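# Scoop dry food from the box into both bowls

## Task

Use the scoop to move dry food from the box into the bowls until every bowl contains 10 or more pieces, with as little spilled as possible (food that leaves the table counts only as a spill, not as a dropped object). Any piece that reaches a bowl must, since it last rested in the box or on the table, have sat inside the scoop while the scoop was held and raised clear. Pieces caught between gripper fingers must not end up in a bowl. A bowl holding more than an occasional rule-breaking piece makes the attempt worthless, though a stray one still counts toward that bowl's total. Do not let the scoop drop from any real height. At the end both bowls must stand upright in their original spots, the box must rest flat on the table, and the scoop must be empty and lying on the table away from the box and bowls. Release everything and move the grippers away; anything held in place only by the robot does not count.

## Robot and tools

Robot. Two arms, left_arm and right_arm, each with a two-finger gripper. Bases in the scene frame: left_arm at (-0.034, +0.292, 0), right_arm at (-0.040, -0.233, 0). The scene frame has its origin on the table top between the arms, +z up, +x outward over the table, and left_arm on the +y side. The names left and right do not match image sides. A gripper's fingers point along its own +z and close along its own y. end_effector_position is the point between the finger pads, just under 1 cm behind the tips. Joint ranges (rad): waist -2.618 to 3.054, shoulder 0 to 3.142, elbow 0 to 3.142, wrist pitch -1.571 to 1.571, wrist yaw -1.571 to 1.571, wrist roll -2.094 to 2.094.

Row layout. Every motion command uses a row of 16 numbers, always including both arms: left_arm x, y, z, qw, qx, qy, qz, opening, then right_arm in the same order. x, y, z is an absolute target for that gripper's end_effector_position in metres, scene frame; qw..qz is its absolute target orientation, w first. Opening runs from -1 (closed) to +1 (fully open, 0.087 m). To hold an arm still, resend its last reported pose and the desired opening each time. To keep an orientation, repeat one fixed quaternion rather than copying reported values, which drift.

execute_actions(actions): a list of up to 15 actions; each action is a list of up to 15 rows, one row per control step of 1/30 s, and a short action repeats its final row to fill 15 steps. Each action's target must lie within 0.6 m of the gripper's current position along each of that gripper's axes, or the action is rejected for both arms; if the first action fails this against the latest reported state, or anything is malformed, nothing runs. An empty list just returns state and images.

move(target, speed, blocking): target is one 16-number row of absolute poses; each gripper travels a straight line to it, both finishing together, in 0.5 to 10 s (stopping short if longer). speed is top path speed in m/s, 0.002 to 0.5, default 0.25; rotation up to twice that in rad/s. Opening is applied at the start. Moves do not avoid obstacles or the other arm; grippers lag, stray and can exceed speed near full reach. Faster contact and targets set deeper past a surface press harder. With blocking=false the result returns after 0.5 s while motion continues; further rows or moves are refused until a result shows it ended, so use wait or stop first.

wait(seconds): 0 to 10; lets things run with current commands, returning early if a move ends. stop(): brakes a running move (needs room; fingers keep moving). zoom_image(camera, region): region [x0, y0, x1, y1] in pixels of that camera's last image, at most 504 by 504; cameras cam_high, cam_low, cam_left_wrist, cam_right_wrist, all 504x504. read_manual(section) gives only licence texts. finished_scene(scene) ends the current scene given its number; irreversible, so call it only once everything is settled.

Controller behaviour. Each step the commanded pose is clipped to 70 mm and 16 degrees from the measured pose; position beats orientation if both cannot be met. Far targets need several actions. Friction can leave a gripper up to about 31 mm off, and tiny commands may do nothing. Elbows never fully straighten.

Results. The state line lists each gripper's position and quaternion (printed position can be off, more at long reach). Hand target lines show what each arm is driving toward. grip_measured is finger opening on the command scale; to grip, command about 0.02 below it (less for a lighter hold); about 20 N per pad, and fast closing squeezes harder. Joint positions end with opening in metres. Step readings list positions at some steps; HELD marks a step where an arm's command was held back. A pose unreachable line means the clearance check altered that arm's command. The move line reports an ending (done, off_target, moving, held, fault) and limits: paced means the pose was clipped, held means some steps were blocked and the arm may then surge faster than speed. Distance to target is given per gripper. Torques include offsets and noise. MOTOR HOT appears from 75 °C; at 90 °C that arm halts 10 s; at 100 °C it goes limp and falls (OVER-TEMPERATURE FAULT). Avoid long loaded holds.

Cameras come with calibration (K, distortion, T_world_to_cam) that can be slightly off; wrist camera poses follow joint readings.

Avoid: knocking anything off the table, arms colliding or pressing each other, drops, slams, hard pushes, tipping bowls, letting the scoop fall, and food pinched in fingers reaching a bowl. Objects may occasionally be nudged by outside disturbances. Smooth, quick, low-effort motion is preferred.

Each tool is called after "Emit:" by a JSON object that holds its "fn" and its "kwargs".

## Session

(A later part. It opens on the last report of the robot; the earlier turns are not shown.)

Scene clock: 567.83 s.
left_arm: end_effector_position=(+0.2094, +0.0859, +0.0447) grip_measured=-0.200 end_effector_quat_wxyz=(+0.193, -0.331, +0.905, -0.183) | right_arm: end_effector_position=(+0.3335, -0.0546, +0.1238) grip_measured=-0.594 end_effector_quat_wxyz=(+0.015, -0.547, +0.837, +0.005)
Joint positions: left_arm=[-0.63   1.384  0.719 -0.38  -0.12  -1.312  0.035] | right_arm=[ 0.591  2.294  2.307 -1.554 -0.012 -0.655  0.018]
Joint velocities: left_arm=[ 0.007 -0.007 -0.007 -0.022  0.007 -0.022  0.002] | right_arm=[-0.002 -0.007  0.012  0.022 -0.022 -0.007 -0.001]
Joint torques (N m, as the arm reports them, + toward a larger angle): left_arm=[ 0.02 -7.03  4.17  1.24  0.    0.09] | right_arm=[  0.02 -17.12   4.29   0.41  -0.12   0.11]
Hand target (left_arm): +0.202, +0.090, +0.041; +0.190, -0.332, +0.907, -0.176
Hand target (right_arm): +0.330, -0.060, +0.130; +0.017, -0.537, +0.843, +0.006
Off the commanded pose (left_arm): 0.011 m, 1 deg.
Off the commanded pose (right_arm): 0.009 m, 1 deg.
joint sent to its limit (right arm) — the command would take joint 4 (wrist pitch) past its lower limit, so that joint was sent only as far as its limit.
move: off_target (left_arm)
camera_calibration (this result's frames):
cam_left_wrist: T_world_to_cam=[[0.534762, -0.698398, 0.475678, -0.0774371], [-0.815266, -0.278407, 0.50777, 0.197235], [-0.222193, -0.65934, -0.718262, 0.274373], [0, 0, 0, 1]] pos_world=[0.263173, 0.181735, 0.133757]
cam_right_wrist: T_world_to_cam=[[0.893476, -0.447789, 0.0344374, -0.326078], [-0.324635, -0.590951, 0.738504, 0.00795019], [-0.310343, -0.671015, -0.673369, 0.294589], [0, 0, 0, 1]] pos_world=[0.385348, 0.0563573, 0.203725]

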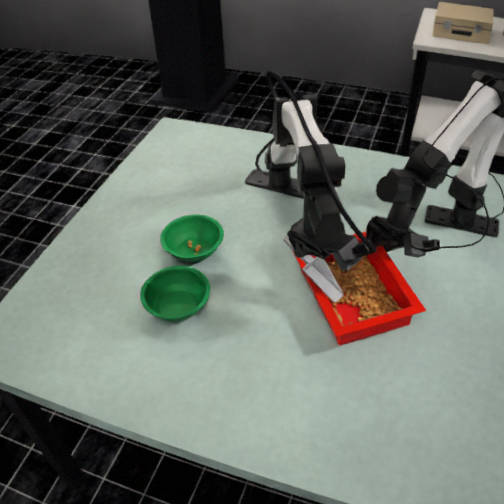

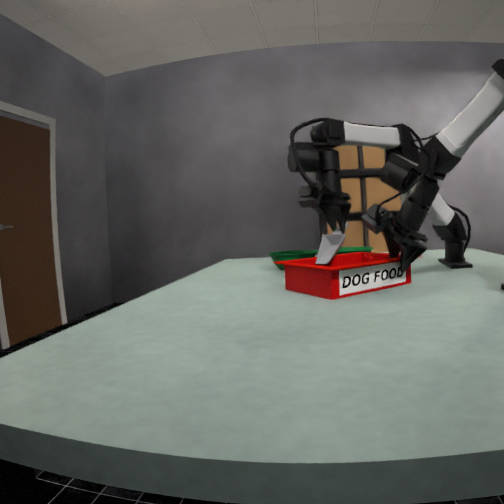

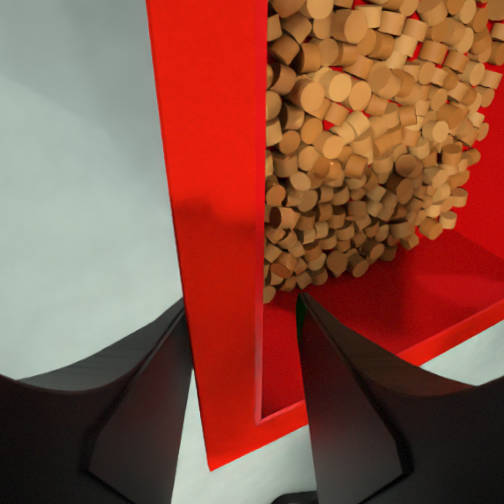

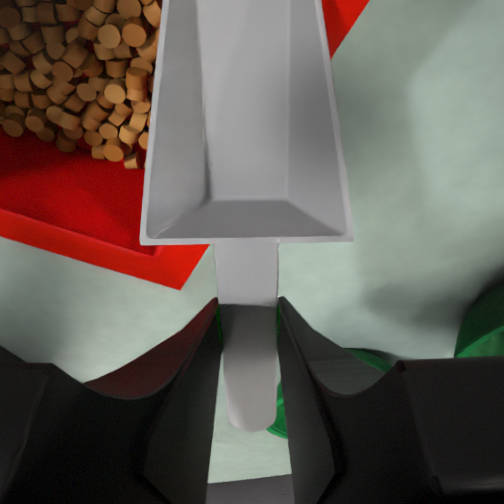

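Emit:
{"fn": "move", "kwargs": {"target": [0.192,0.100,0.040,0.1888,-0.3328,0.9068,-0.1767,-0.2,0.33,-0.06,0.13,0.0110,-0.5373,0.8433,0.0070,-0.7], "speed": 0.05}}

Scene clock: 574.63 s.
left_arm: end_effector_position=(+0.1987, +0.0942, +0.0438) grip_measured=-0.200 end_effector_quat_wxyz=(+0.194, -0.332, +0.905, -0.182) | right_arm: end_effector_position=(+0.3335, -0.0546, +0.1238) grip_measured=-0.594 end_effector_quat_wxyz=(+0.015, -0.547, +0.837, +0.005)
Joint positions: left_arm=[-0.63   1.327  0.672 -0.39  -0.122 -1.314  0.035] | right_arm=[ 0.591  2.294  2.307 -1.554 -0.012 -0.655  0.018]
Joint velocities: left_arm=[-0.012  0.002  0.002 -0.022  0.022 -0.037 -0.   ] | right_arm=[-0.022 -0.002  0.002 -0.037 -0.022 -0.037 -0.001]
Joint torques (N m, as the arm reports them, + toward a larger angle): left_arm=[ 0.76 -6.53  4.13  1.2   0.02  0.1 ] | right_arm=[  0.09 -17.04   4.21   0.42  -0.14   0.13]
Hand target (left_arm): +0.192, +0.100, +0.040; +0.189, -0.333, +0.907, -0.177
Hand target (right_arm): +0.330, -0.060, +0.130; +0.017, -0.538, +0.843, +0.006
Off the commanded pose (left_arm): 0.010 m, 1 deg.
Off the commanded pose (right_arm): 0.009 m, 1 deg.
joint sent to its limit (right arm) — the command would take joint 4 (wrist pitch) past its lower limit, so that joint was sent only as far as its limit.
move: done
camera_calibration (this result's frames):
cam_left_wrist: T_world_to_cam=[[0.536511, -0.696925, 0.475869, -0.0659757], [-0.81467, -0.280622, 0.507508, 0.191401], [-0.220156, -0.65996, -0.71832, 0.276492], [0, 0, 0, 1]] pos_world=[0.252197, 0.190205, 0.132868]
cam_right_wrist: T_world_to_cam=[[0.893476, -0.447789, 0.0344374, -0.326078], [-0.324635, -0.590951, 0.738504, 0.00795019], [-0.310343, -0.671015, -0.673369, 0.294589], [0, 0, 0, 1]] pos_world=[0.385348, 0.0563573, 0.203725]

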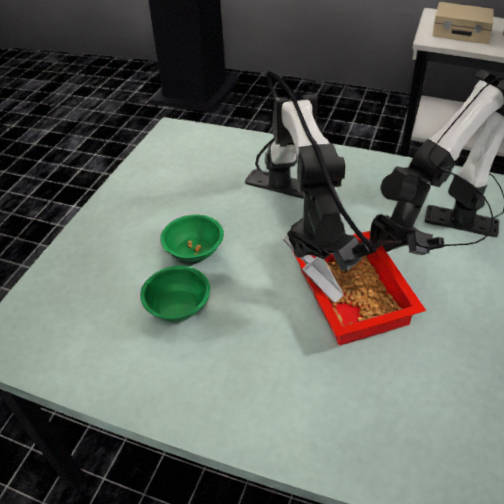

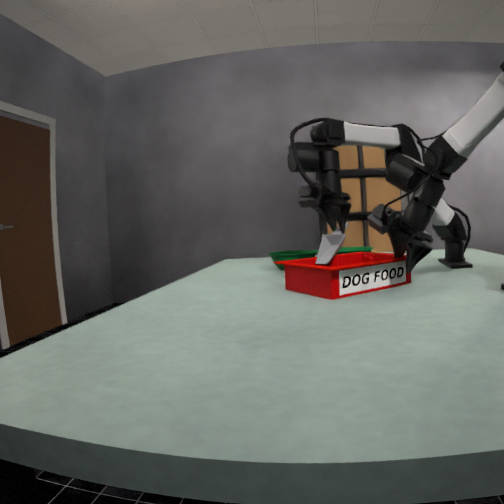

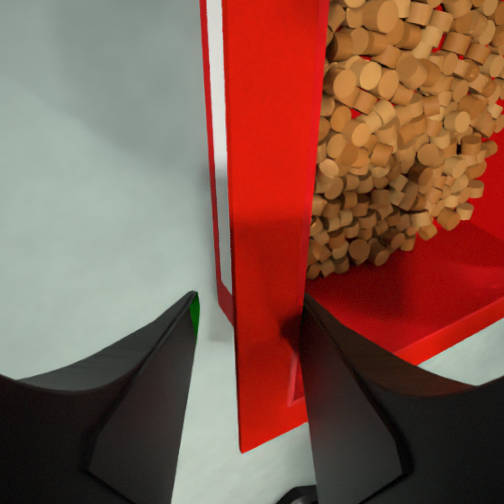

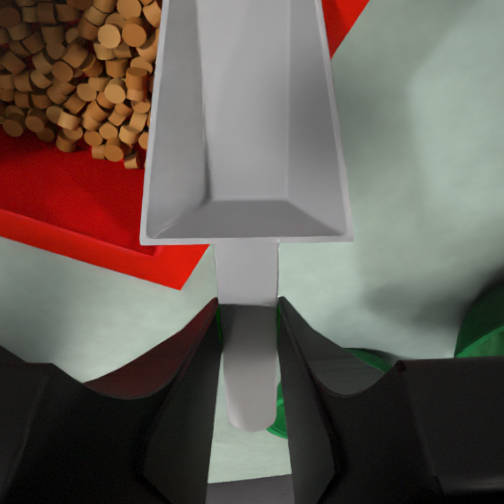

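Emit:
{"fn": "move", "kwargs": {"target": [0.197,0.095,0.041,0.1888,-0.3328,0.9068,-0.1767,-0.65,0.34,-0.042,0.092,0.0110,-0.5373,0.8433,0.0070,-0.7], "speed": 0.06}}

Emit:
{"fn": "zoom_image", "kwargs": {"camera": "cam_high", "region": [260, 220, 440, 350]}}

Scene clock: 584.10 s.
left_arm: end_effector_position=(+0.2009, +0.0924, +0.0453) grip_measured=-0.595 end_effector_quat_wxyz=(+0.196, -0.333, +0.903, -0.188) | right_arm: end_effector_position=(+0.3378, -0.0414, +0.1119) grip_measured=-0.594 end_effector_quat_wxyz=(+0.027, -0.543, +0.839, +0.014)
Joint positions: left_arm=[-0.63   1.327  0.672 -0.378 -0.121 -1.317  0.018] | right_arm=[ 0.604  2.308  2.286 -1.497 -0.032 -0.633  0.018]
Joint velocities: left_arm=[-0.017 -0.002 -0.017  0.007  0.007  0.037  0.   ] | right_arm=[-0.002 -0.002 -0.007 -0.081  0.037 -0.037  0.001]
Joint torques (N m, as the arm reports them, + toward a larger angle): left_arm=[ 0.55 -4.08  5.82  1.1   0.05  0.12] | right_arm=[  0.92 -12.11   3.64   0.74   0.12   0.13]
Hand target (left_arm): +0.197, +0.095, +0.041; +0.189, -0.333, +0.907, -0.177
Hand target (right_arm): +0.339, -0.042, +0.092; +0.011, -0.537, +0.843, +0.007
Off the commanded pose (left_arm): 0.006 m, 2 deg.
Off the commanded pose (right_arm): 0.020 m, 2 deg.
move: off_target (right_arm)
camera_calibration (this result's frames):
cam_left_wrist: T_world_to_cam=[[0.534107, -0.690995, 0.487089, -0.0697282], [-0.818338, -0.277913, 0.503078, 0.19256], [-0.212256, -0.667301, -0.713902, 0.275748], [0, 0, 0, 1]] pos_world=[0.253351, 0.18934, 0.133948]
cam_right_wrist: T_world_to_cam=[[0.889431, -0.456128, 0.0293075, -0.32204], [-0.33619, -0.60942, 0.718042, 0.031308], [-0.309659, -0.648502, -0.695383, 0.299889], [0, 0, 0, 1]] pos_world=[0.389821, 0.0666672, 0.195496]

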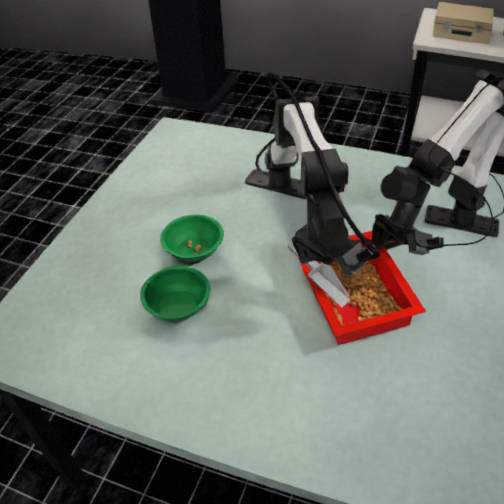

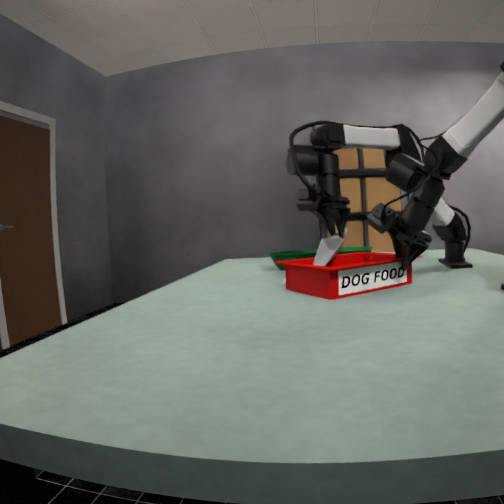

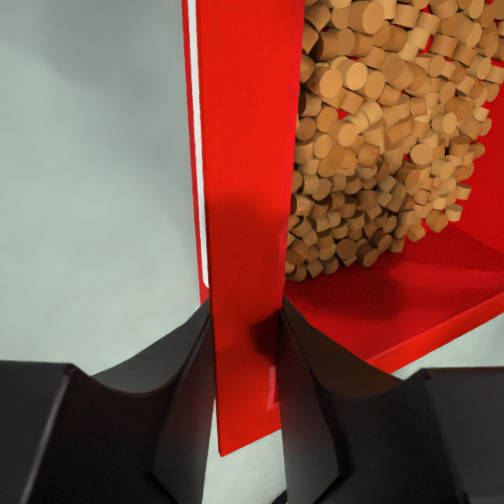

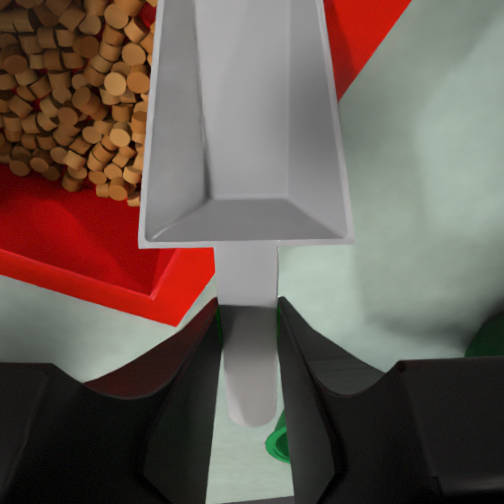

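Region (260, 220, 440, 350) of cam_high's 504x504 image, scaled by 2.800, with more detail than that image has.

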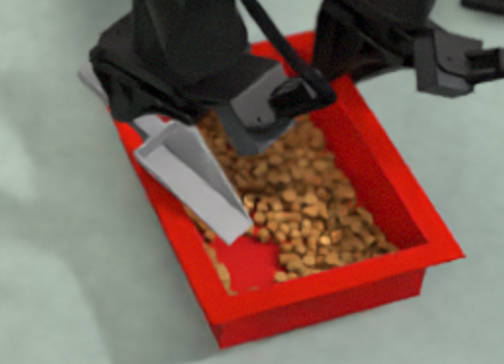

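Emit:
{"fn": "move", "kwargs": {"target": [0.197,0.095,0.041,0.1888,-0.3328,0.9068,-0.1767,-0.65,0.328,-0.012,0.125,0.0110,-0.5373,0.8433,0.0070,-0.7], "speed": 0.06}}

Emit:
{"fn": "move", "kwargs": {"target": [0.197,0.095,0.041,0.1888,-0.3328,0.9068,-0.1767,-0.65,0.328,-0.010,0.085,0.0110,-0.5373,0.8433,0.0070,-0.7], "speed": 0.06}}

Emit:
{"fn": "zoom_image", "kwargs": {"camera": "cam_high", "region": [260, 220, 440, 350]}}

Scene clock: 603.10 s.
left_arm: end_effector_position=(+0.2010, +0.0923, +0.0454) grip_measured=-0.595 end_effector_quat_wxyz=(+0.196, -0.333, +0.903, -0.188) | right_arm: end_effector_position=(+0.3255, -0.0145, +0.1197) grip_measured=-0.594 end_effector_quat_wxyz=(+0.028, -0.541, +0.840, +0.012)
Joint positions: left_arm=[-0.63   1.327  0.672 -0.377 -0.121 -1.317  0.018] | right_arm=[ 0.67   2.339  2.372 -1.547 -0.024 -0.563  0.018]
Joint velocities: left_arm=[-0.012  0.007  0.002 -0.007 -0.066 -0.095 -0.   ] | right_arm=[-0.007  0.002 -0.012 -0.007 -0.022 -0.007 -0.001]
Joint torques (N m, as the arm reports them, + toward a larger angle): left_arm=[ 0.59 -4.3   5.69  1.13  0.02  0.11] | right_arm=[  1.24 -14.78   8.35   0.4    0.02   0.1 ]
Hand target (left_arm): +0.197, +0.095, +0.041; +0.189, -0.333, +0.907, -0.177
Hand target (right_arm): +0.327, -0.012, +0.125; +0.036, -0.538, +0.842, +0.007
Off the commanded pose (left_arm): 0.007 m, 2 deg.
Off the commanded pose (right_arm): 0.006 m, 2 deg.
joint sent to its limit (right arm) — the command would take joint 4 (wrist pitch) past its lower limit, so that joint was sent only as far as its limit.
move: done
camera_calibration (this result's frames):
cam_left_wrist: T_world_to_cam=[[0.53381, -0.690771, 0.487731, -0.069906], [-0.818645, -0.277683, 0.502706, 0.192654], [-0.21182, -0.667628, -0.713726, 0.275709], [0, 0, 0, 1]] pos_world=[0.253433, 0.189279, 0.134028]
cam_right_wrist: T_world_to_cam=[[0.887412, -0.459716, 0.0340819, -0.298984], [-0.341919, -0.606827, 0.717532, 0.0399225], [-0.309179, -0.6484, -0.695691, 0.318837], [0, 0, 0, 1]] pos_world=[0.37755, 0.0935122, 0.203356]

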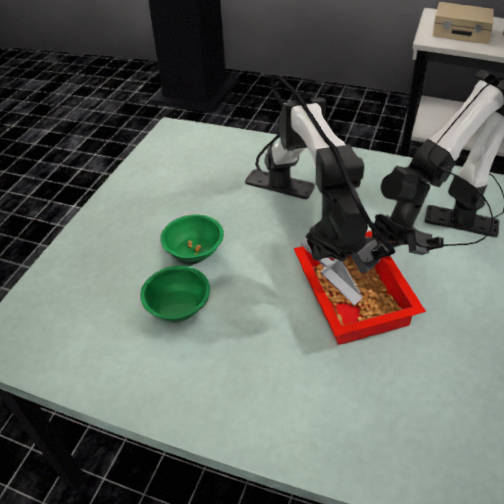

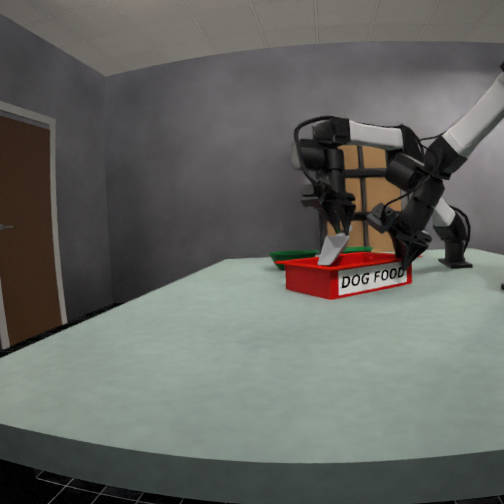

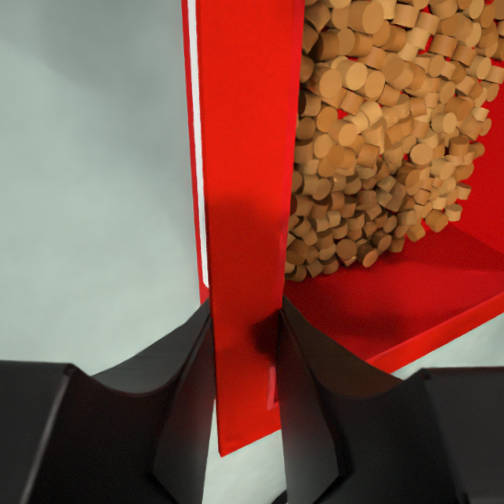

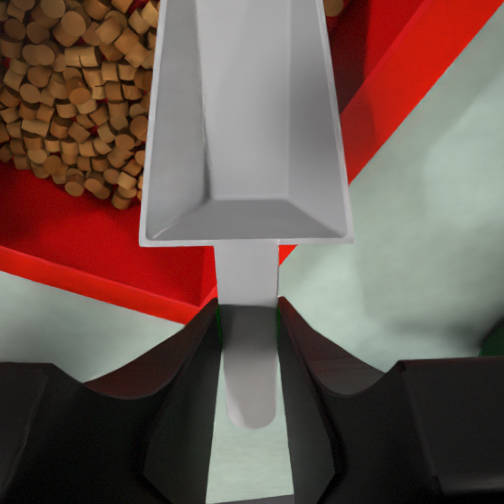

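Scene clock: 604.07 s.
left_arm: end_effector_position=(+0.2011, +0.0922, +0.0454) grip_measured=-0.595 end_effector_quat_wxyz=(+0.196, -0.333, +0.903, -0.188) | right_arm: end_effector_position=(+0.3290, -0.0119, +0.0906) grip_measured=-0.594 end_effector_quat_wxyz=(+0.014, -0.538, +0.843, +0.012)
Joint positions: left_arm=[-0.63   1.327  0.672 -0.376 -0.121 -1.317  0.018] | right_arm=[ 0.67   2.374  2.311 -1.481 -0.024 -0.555  0.018]
Joint velocities: left_arm=[-0.022  0.002 -0.002 -0.022  0.022 -0.037 -0.001] | right_arm=[-0.012 -0.002 -0.012 -0.037 -0.007 -0.007 -0.   ]
Joint torques (N m, as the arm reports them, + toward a larger angle): left_arm=[ 0.47 -4.32  5.88  1.16 -0.01  0.14] | right_arm=[  1.4  -15.32   4.64   0.54   0.05   0.08]
Hand target (left_arm): +0.197, +0.095, +0.041; +0.189, -0.333, +0.907, -0.177
Hand target (right_arm): +0.328, -0.010, +0.085; +0.011, -0.537, +0.843, +0.007
Off the commanded pose (left_arm): 0.007 m, 2 deg.
Off the commanded pose (right_arm): 0.006 m, 1 deg.
move: done
camera_calibration (this result's frames):
cam_left_wrist: T_world_to_cam=[[0.533661, -0.69066, 0.488052, -0.0699949], [-0.818798, -0.277568, 0.502519, 0.192701], [-0.211602, -0.667791, -0.713638, 0.27569], [0, 0, 0, 1]] pos_world=[0.253474, 0.189248, 0.134068]
cam_right_wrist: T_world_to_cam=[[0.884544, -0.466046, 0.019595, -0.297696], [-0.328641, -0.592841, 0.735211, 0.05779], [-0.331025, -0.656766, -0.677555, 0.306771], [0, 0, 0, 1]] pos_world=[0.383866, 0.0969973, 0.1712]

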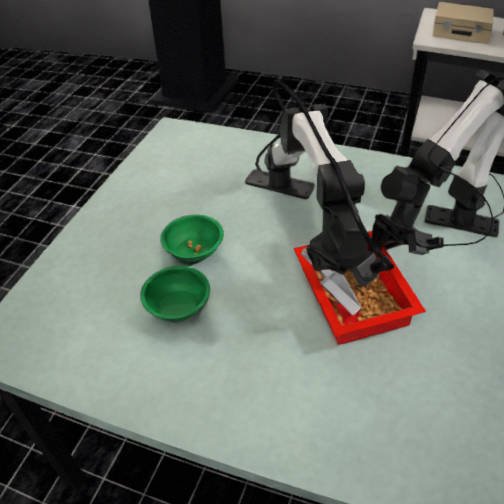

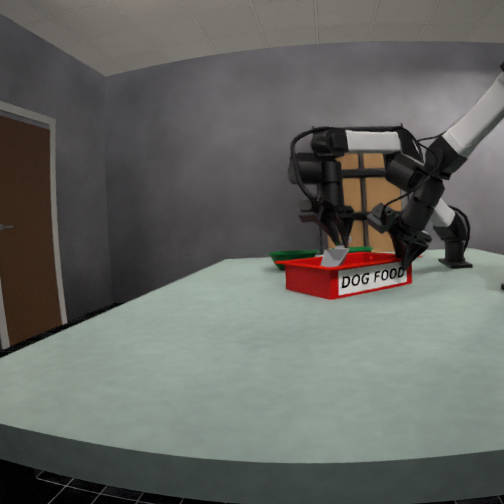

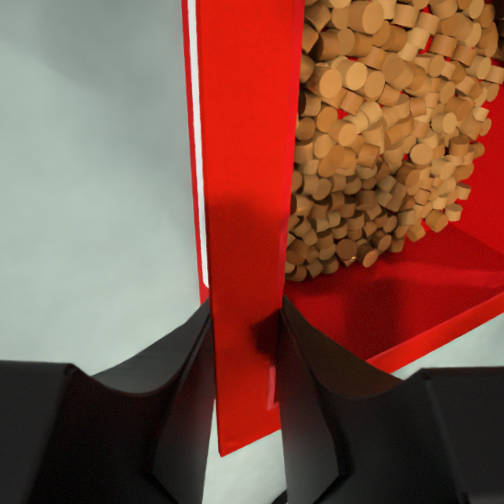

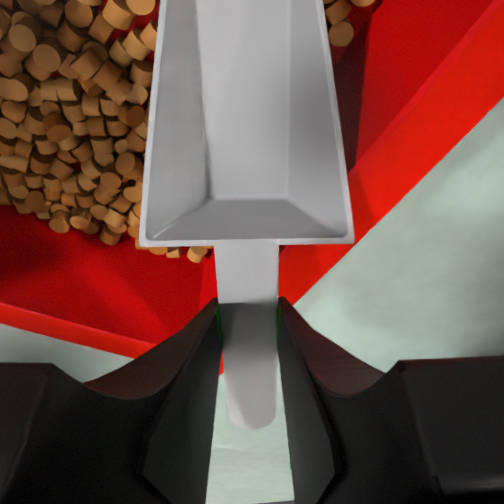

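Region (260, 220, 440, 350) of cam_high's 504x504 image, scaled by 2.800, with more detail than that image has.

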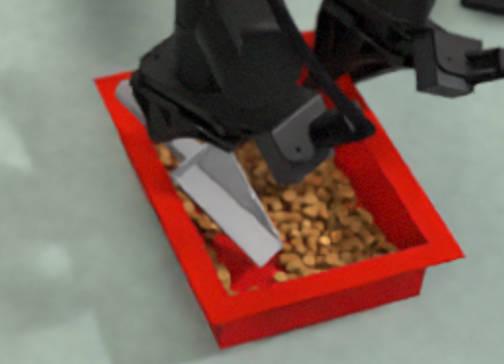

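Emit:
{"fn": "move", "kwargs": {"target": [0.197,0.095,0.041,0.1888,-0.3328,0.9068,-0.1767,-0.65,0.320,-0.030,0.088,0.0110,-0.5373,0.8433,0.0070,-0.7], "speed": 0.05}}

Emit:
{"fn": "move", "kwargs": {"target": [0.197,0.095,0.041,0.1888,-0.3328,0.9068,-0.1767,-0.65,0.322,-0.026,0.067,0.0110,-0.5373,0.8433,0.0070,-0.7], "speed": 0.04}}

Emit:
{"fn": "zoom_image", "kwargs": {"camera": "cam_high", "region": [260, 220, 440, 350]}}

Scene clock: 615.73 s.
left_arm: end_effector_position=(+0.2012, +0.0918, +0.0457) grip_measured=-0.595 end_effector_quat_wxyz=(+0.196, -0.333, +0.903, -0.189) | right_arm: end_effector_position=(+0.3139, -0.0221, +0.0820) grip_measured=-0.594 end_effector_quat_wxyz=(-0.003, -0.540, +0.842, +0.014)
Joint positions: left_arm=[-0.63   1.327  0.672 -0.375 -0.119 -1.317  0.018] | right_arm=[ 0.668  2.306  2.155 -1.425 -0.029 -0.562  0.018]
Joint velocities: left_arm=[-0.022  0.002  0.002 -0.007 -0.081 -0.022 -0.001] | right_arm=[-0.002 -0.002 -0.017  0.051 -0.007  0.022  0.001]
Joint torques (N m, as the arm reports them, + toward a larger angle): left_arm=[ 0.51 -4.46  5.75  1.08  0.04  0.07] | right_arm=[ -0.64 -17.47   4.36   0.54   0.09  -0.04]
Hand target (left_arm): +0.197, +0.095, +0.041; +0.189, -0.333, +0.907, -0.177
Hand target (right_arm): +0.320, -0.030, +0.088; +0.010, -0.537, +0.843, +0.007
Off the commanded pose (left_arm): 0.007 m, 2 deg.
Off the commanded pose (right_arm): 0.012 m, 2 deg.
move: off_target (right_arm)
camera_calibration (this result's frames):
cam_left_wrist: T_world_to_cam=[[0.532906, -0.690119, 0.48964, -0.0704041], [-0.819234, -0.275939, 0.502705, 0.192489], [-0.211816, -0.669024, -0.712419, 0.275684], [0, 0, 0, 1]] pos_world=[0.253607, 0.188967, 0.13411]
cam_right_wrist: T_world_to_cam=[[0.887155, -0.461471, -0.000412501, -0.288006], [-0.303308, -0.583769, 0.753139, 0.0439116], [-0.347792, -0.668026, -0.657862, 0.292691], [0, 0, 0, 1]] pos_world=[0.370621, 0.0882526, 0.15936]

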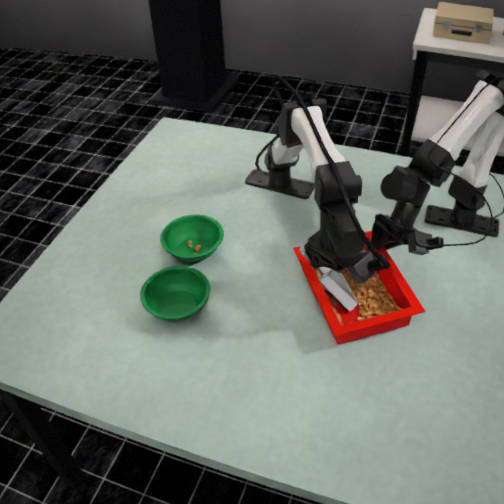

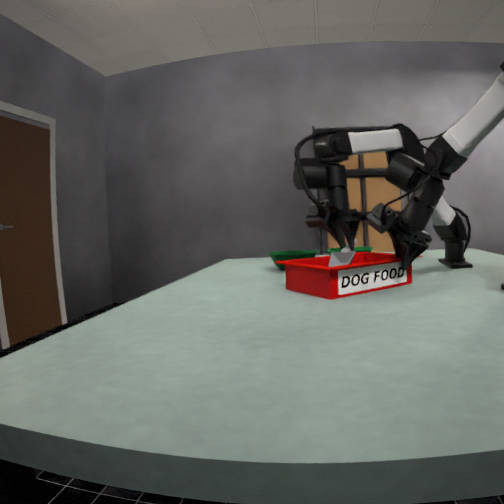

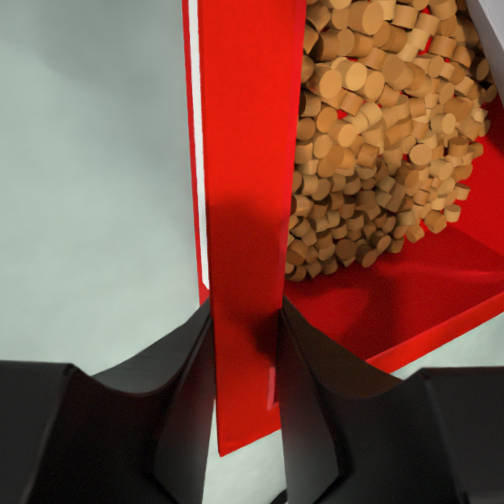

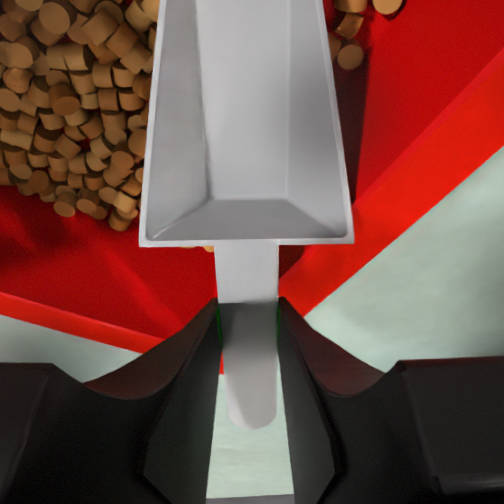

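Scene clock: 616.43 s.
left_arm: end_effector_position=(+0.2012, +0.0916, +0.0458) grip_measured=-0.595 end_effector_quat_wxyz=(+0.196, -0.333, +0.903, -0.190) | right_arm: end_effector_position=(+0.3154, -0.0185, +0.0729) grip_measured=-0.594 end_effector_quat_wxyz=(+0.005, -0.540, +0.841, +0.021)
Joint positions: left_arm=[-0.63   1.327  0.672 -0.374 -0.119 -1.317  0.018] | right_arm=[ 0.668  2.298  2.108 -1.37  -0.041 -0.562  0.018]
Joint velocities: left_arm=[-0.007  0.002  0.012  0.022 -0.022 -0.022  0.   ] | right_arm=[-0.007 -0.007  0.002  0.007  0.095 -0.007  0.   ]
Joint torques (N m, as the arm reports them, + toward a larger angle): left_arm=[ 0.64 -4.3   5.69  1.08  0.04  0.11] | right_arm=[ -0.07 -15.55   3.56   0.68   0.25  -0.05]
Hand target (left_arm): +0.197, +0.095, +0.041; +0.189, -0.333, +0.907, -0.177
Hand target (right_arm): +0.322, -0.026, +0.067; +0.010, -0.537, +0.843, +0.007
Off the commanded pose (left_arm): 0.007 m, 2 deg.
Off the commanded pose (right_arm): 0.012 m, 2 deg.
move: off_target (right_arm)
camera_calibration (this result's frames):
cam_left_wrist: T_world_to_cam=[[0.532528, -0.689848, 0.490433, -0.0706086], [-0.819452, -0.275124, 0.502797, 0.192384], [-0.211923, -0.66964, -0.711808, 0.275681], [0, 0, 0, 1]] pos_world=[0.253674, 0.188827, 0.134131]
cam_right_wrist: T_world_to_cam=[[0.887185, -0.461402, -0.00334267, -0.287448], [-0.308396, -0.598342, 0.739512, 0.0556879], [-0.343212, -0.655053, -0.673135, 0.289511], [0, 0, 0, 1]] pos_world=[0.371557, 0.0903366, 0.152737]

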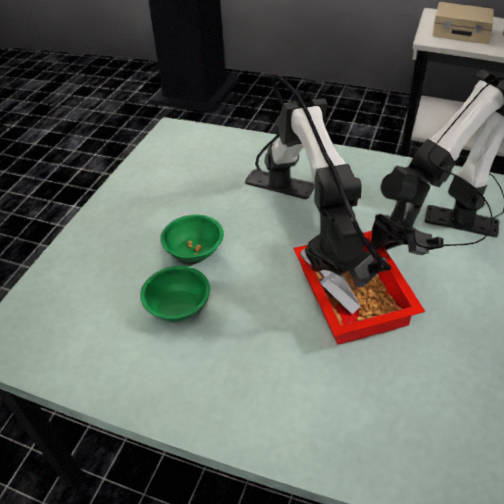

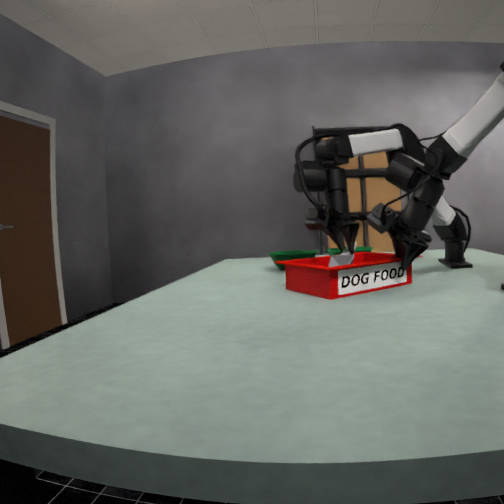

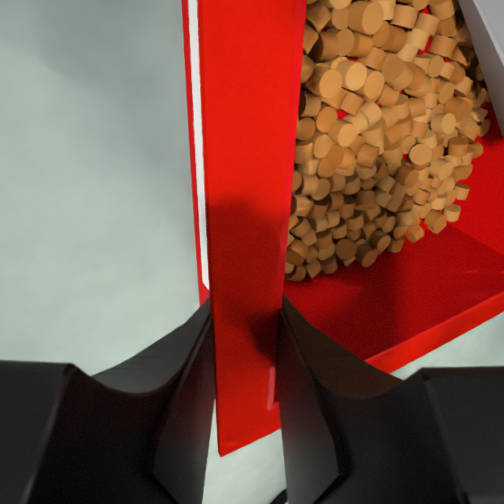

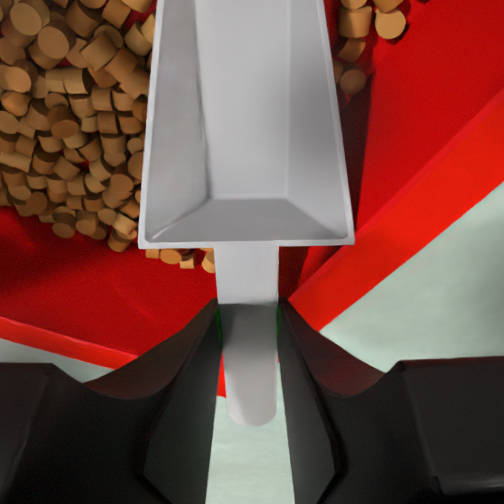

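Region (260, 220, 440, 350) of cam_high's 504x504 image, scaled by 2.800, with more detail than that image has.

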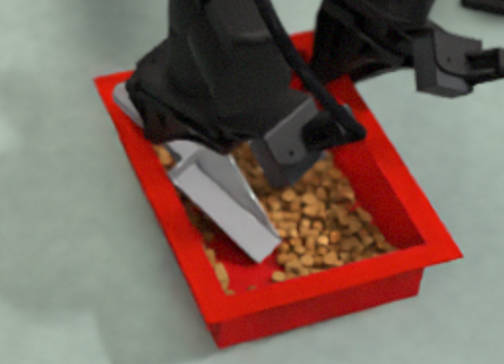

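Emit:
{"fn": "move", "kwargs": {"target": [0.197,0.095,0.041,0.1888,-0.3328,0.9068,-0.1767,-0.65,0.326,0.058,0.068,0.0110,-0.5373,0.8433,0.0070,-0.7], "speed": 0.06}}

Emit:
{"fn": "zoom_image", "kwargs": {"camera": "cam_high", "region": [260, 220, 440, 350]}}

Scene clock: 628.73 s.
left_arm: end_effector_position=(+0.2010, +0.0920, +0.0455) grip_measured=-0.595 end_effector_quat_wxyz=(+0.196, -0.333, +0.903, -0.189) | right_arm: end_effector_position=(+0.3255, +0.0543, +0.0675) grip_measured=-0.594 end_effector_quat_wxyz=(+0.027, -0.539, +0.842, +0.013)
Joint positions: left_arm=[-0.63   1.327  0.672 -0.376 -0.119 -1.318  0.018] | right_arm=[ 0.787  2.594  2.627 -1.548 -0.018 -0.441  0.018]
Joint velocities: left_arm=[-0.007 -0.012  0.007 -0.037  0.007  0.051  0.002] | right_arm=[ 0.017 -0.007  0.007  0.051 -0.051 -0.037 -0.002]
Joint torques (N m, as the arm reports them, + toward a larger angle): left_arm=[ 0.61 -4.21  5.93  1.14 -0.01  0.09] | right_arm=[  1.53 -15.67   8.21   0.41   0.01   0.11]
Hand target (left_arm): +0.197, +0.095, +0.041; +0.189, -0.333, +0.907, -0.177
Hand target (right_arm): +0.325, +0.058, +0.068; +0.030, -0.538, +0.842, +0.009
Off the commanded pose (left_arm): 0.007 m, 2 deg.
Off the commanded pose (right_arm): 0.004 m, 2 deg.
joint sent to its limit (right arm) — the command would take joint 4 (wrist pitch) past its lower limit, so that joint was sent only as far as its limit.
move: done
camera_calibration (this result's frames):
cam_left_wrist: T_world_to_cam=[[0.533618, -0.690192, 0.488761, -0.0702345], [-0.818644, -0.276458, 0.503382, 0.192333], [-0.212308, -0.668735, -0.712544, 0.275722], [0, 0, 0, 1]] pos_world=[0.253468, 0.189081, 0.133975]
cam_right_wrist: T_world_to_cam=[[0.884832, -0.464841, 0.0315493, -0.264324], [-0.342995, -0.604075, 0.719338, 0.119233], [-0.315319, -0.647315, -0.693943, 0.328923], [0, 0, 0, 1]] pos_world=[0.378494, 0.162074, 0.150825]

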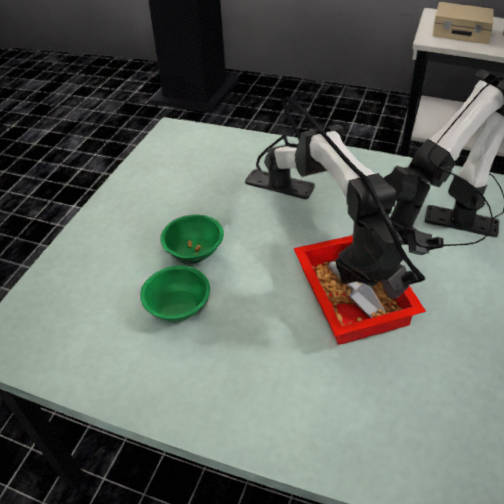

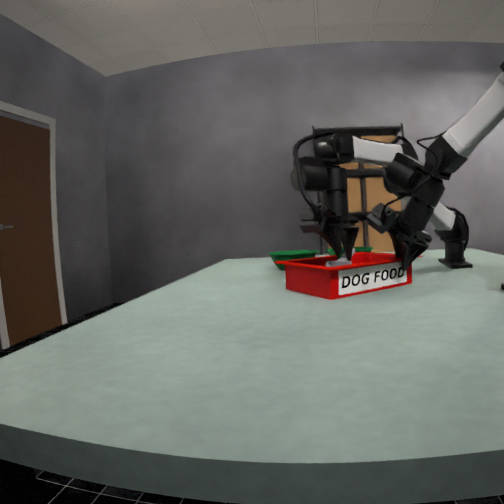

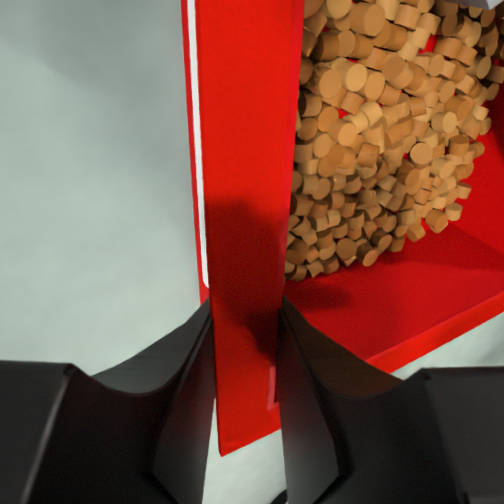

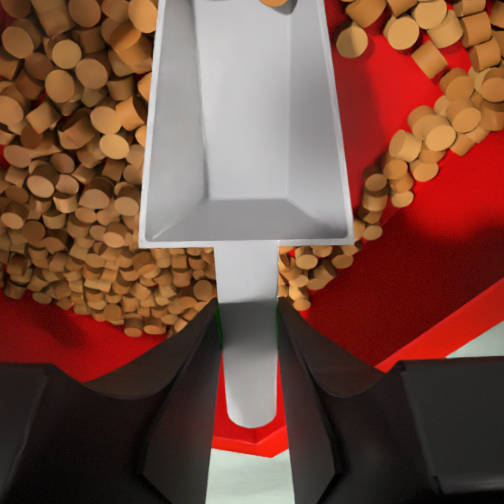

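Region (260, 220, 440, 350) of cam_high's 504x504 image, scaled by 2.800, with more detail than that image has.

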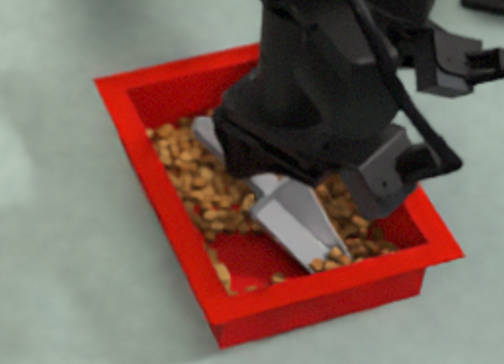

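Emit:
{"fn": "move", "kwargs": {"target": [0.197,0.095,0.041,0.1888,-0.3328,0.9068,-0.1767,-0.65,0.322,0.080,0.058,0.0735,-0.5353,0.8402,0.0468,-0.7], "speed": 0.05}}

Emit:
{"fn": "zoom_image", "kwargs": {"camera": "cam_high", "region": [260, 220, 440, 350]}}

Scene clock: 641.70 s.
left_arm: end_effector_position=(+0.2014, +0.0924, +0.0455) grip_measured=-0.595 end_effector_quat_wxyz=(+0.197, -0.335, +0.902, -0.188) | right_arm: end_effector_position=(+0.3239, +0.0657, +0.0565) grip_measured=-0.594 end_effector_quat_wxyz=(+0.055, -0.532, +0.845, +0.031)
Joint positions: left_arm=[-0.63   1.327  0.672 -0.376 -0.123 -1.321  0.018] | right_arm=[ 0.795  2.485  2.382 -1.35  -0.046 -0.416  0.018]
Joint velocities: left_arm=[ 0.002 -0.017 -0.002  0.022 -0.081  0.037 -0.001] | right_arm=[-0.002  0.002 -0.027  0.007 -0.022  0.066 -0.001]
Joint torques (N m, as the arm reports them, + toward a larger angle): left_arm=[ 0.7  -4.29  5.82  1.1   0.04  0.1 ] | right_arm=[  1.85 -18.15   4.37   0.95  -0.36   0.08]
Hand target (left_arm): +0.197, +0.095, +0.041; +0.189, -0.333, +0.907, -0.177
Hand target (right_arm): +0.321, +0.079, +0.058; +0.072, -0.535, +0.840, +0.047
Off the commanded pose (left_arm): 0.007 m, 2 deg.
Off the commanded pose (right_arm): 0.015 m, 3 deg.
move: off_target (right_arm)
camera_calibration (this result's frames):
cam_left_wrist: T_world_to_cam=[[0.536223, -0.688405, 0.48843, -0.0708003], [-0.817843, -0.280591, 0.502396, 0.193062], [-0.208803, -0.668855, -0.713466, 0.275413], [0, 0, 0, 1]] pos_world=[0.253366, 0.189643, 0.134085]
cam_right_wrist: T_world_to_cam=[[0.877293, -0.479224, 0.0264881, -0.253553], [-0.371244, -0.642571, 0.670284, 0.147948], [-0.304196, -0.597869, -0.741632, 0.324004], [0, 0, 0, 1]] pos_world=[0.375926, 0.167271, 0.147841]

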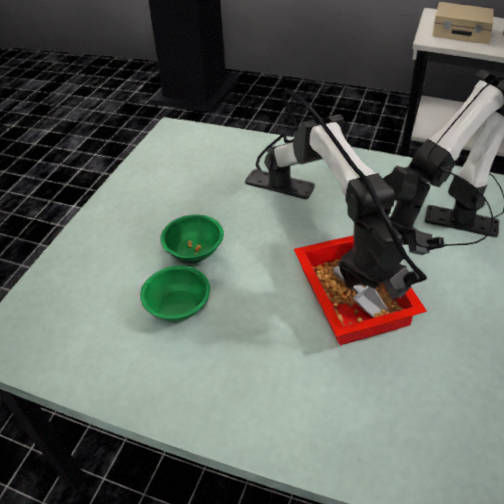

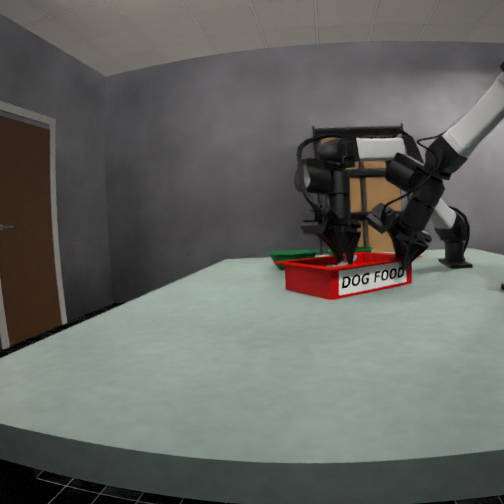

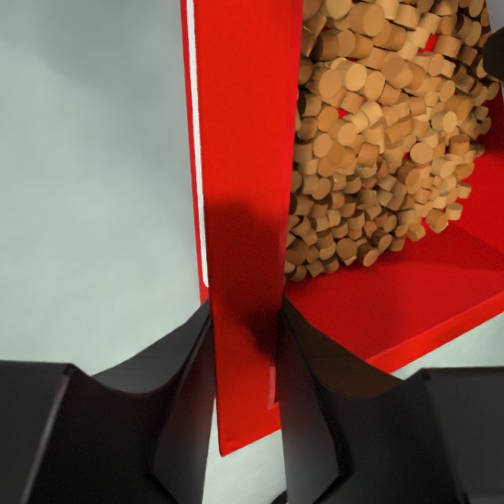

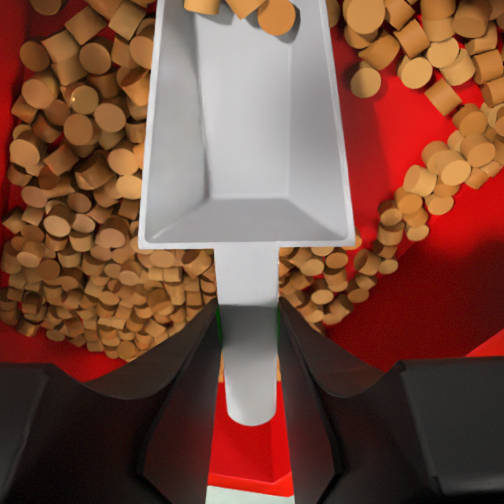

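Region (260, 220, 440, 350) of cam_high's 504x504 image, scaled by 2.800, with more detail than that image has.

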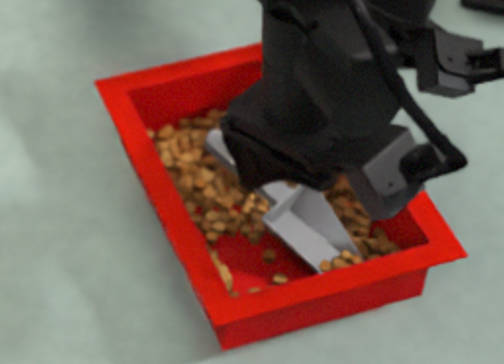

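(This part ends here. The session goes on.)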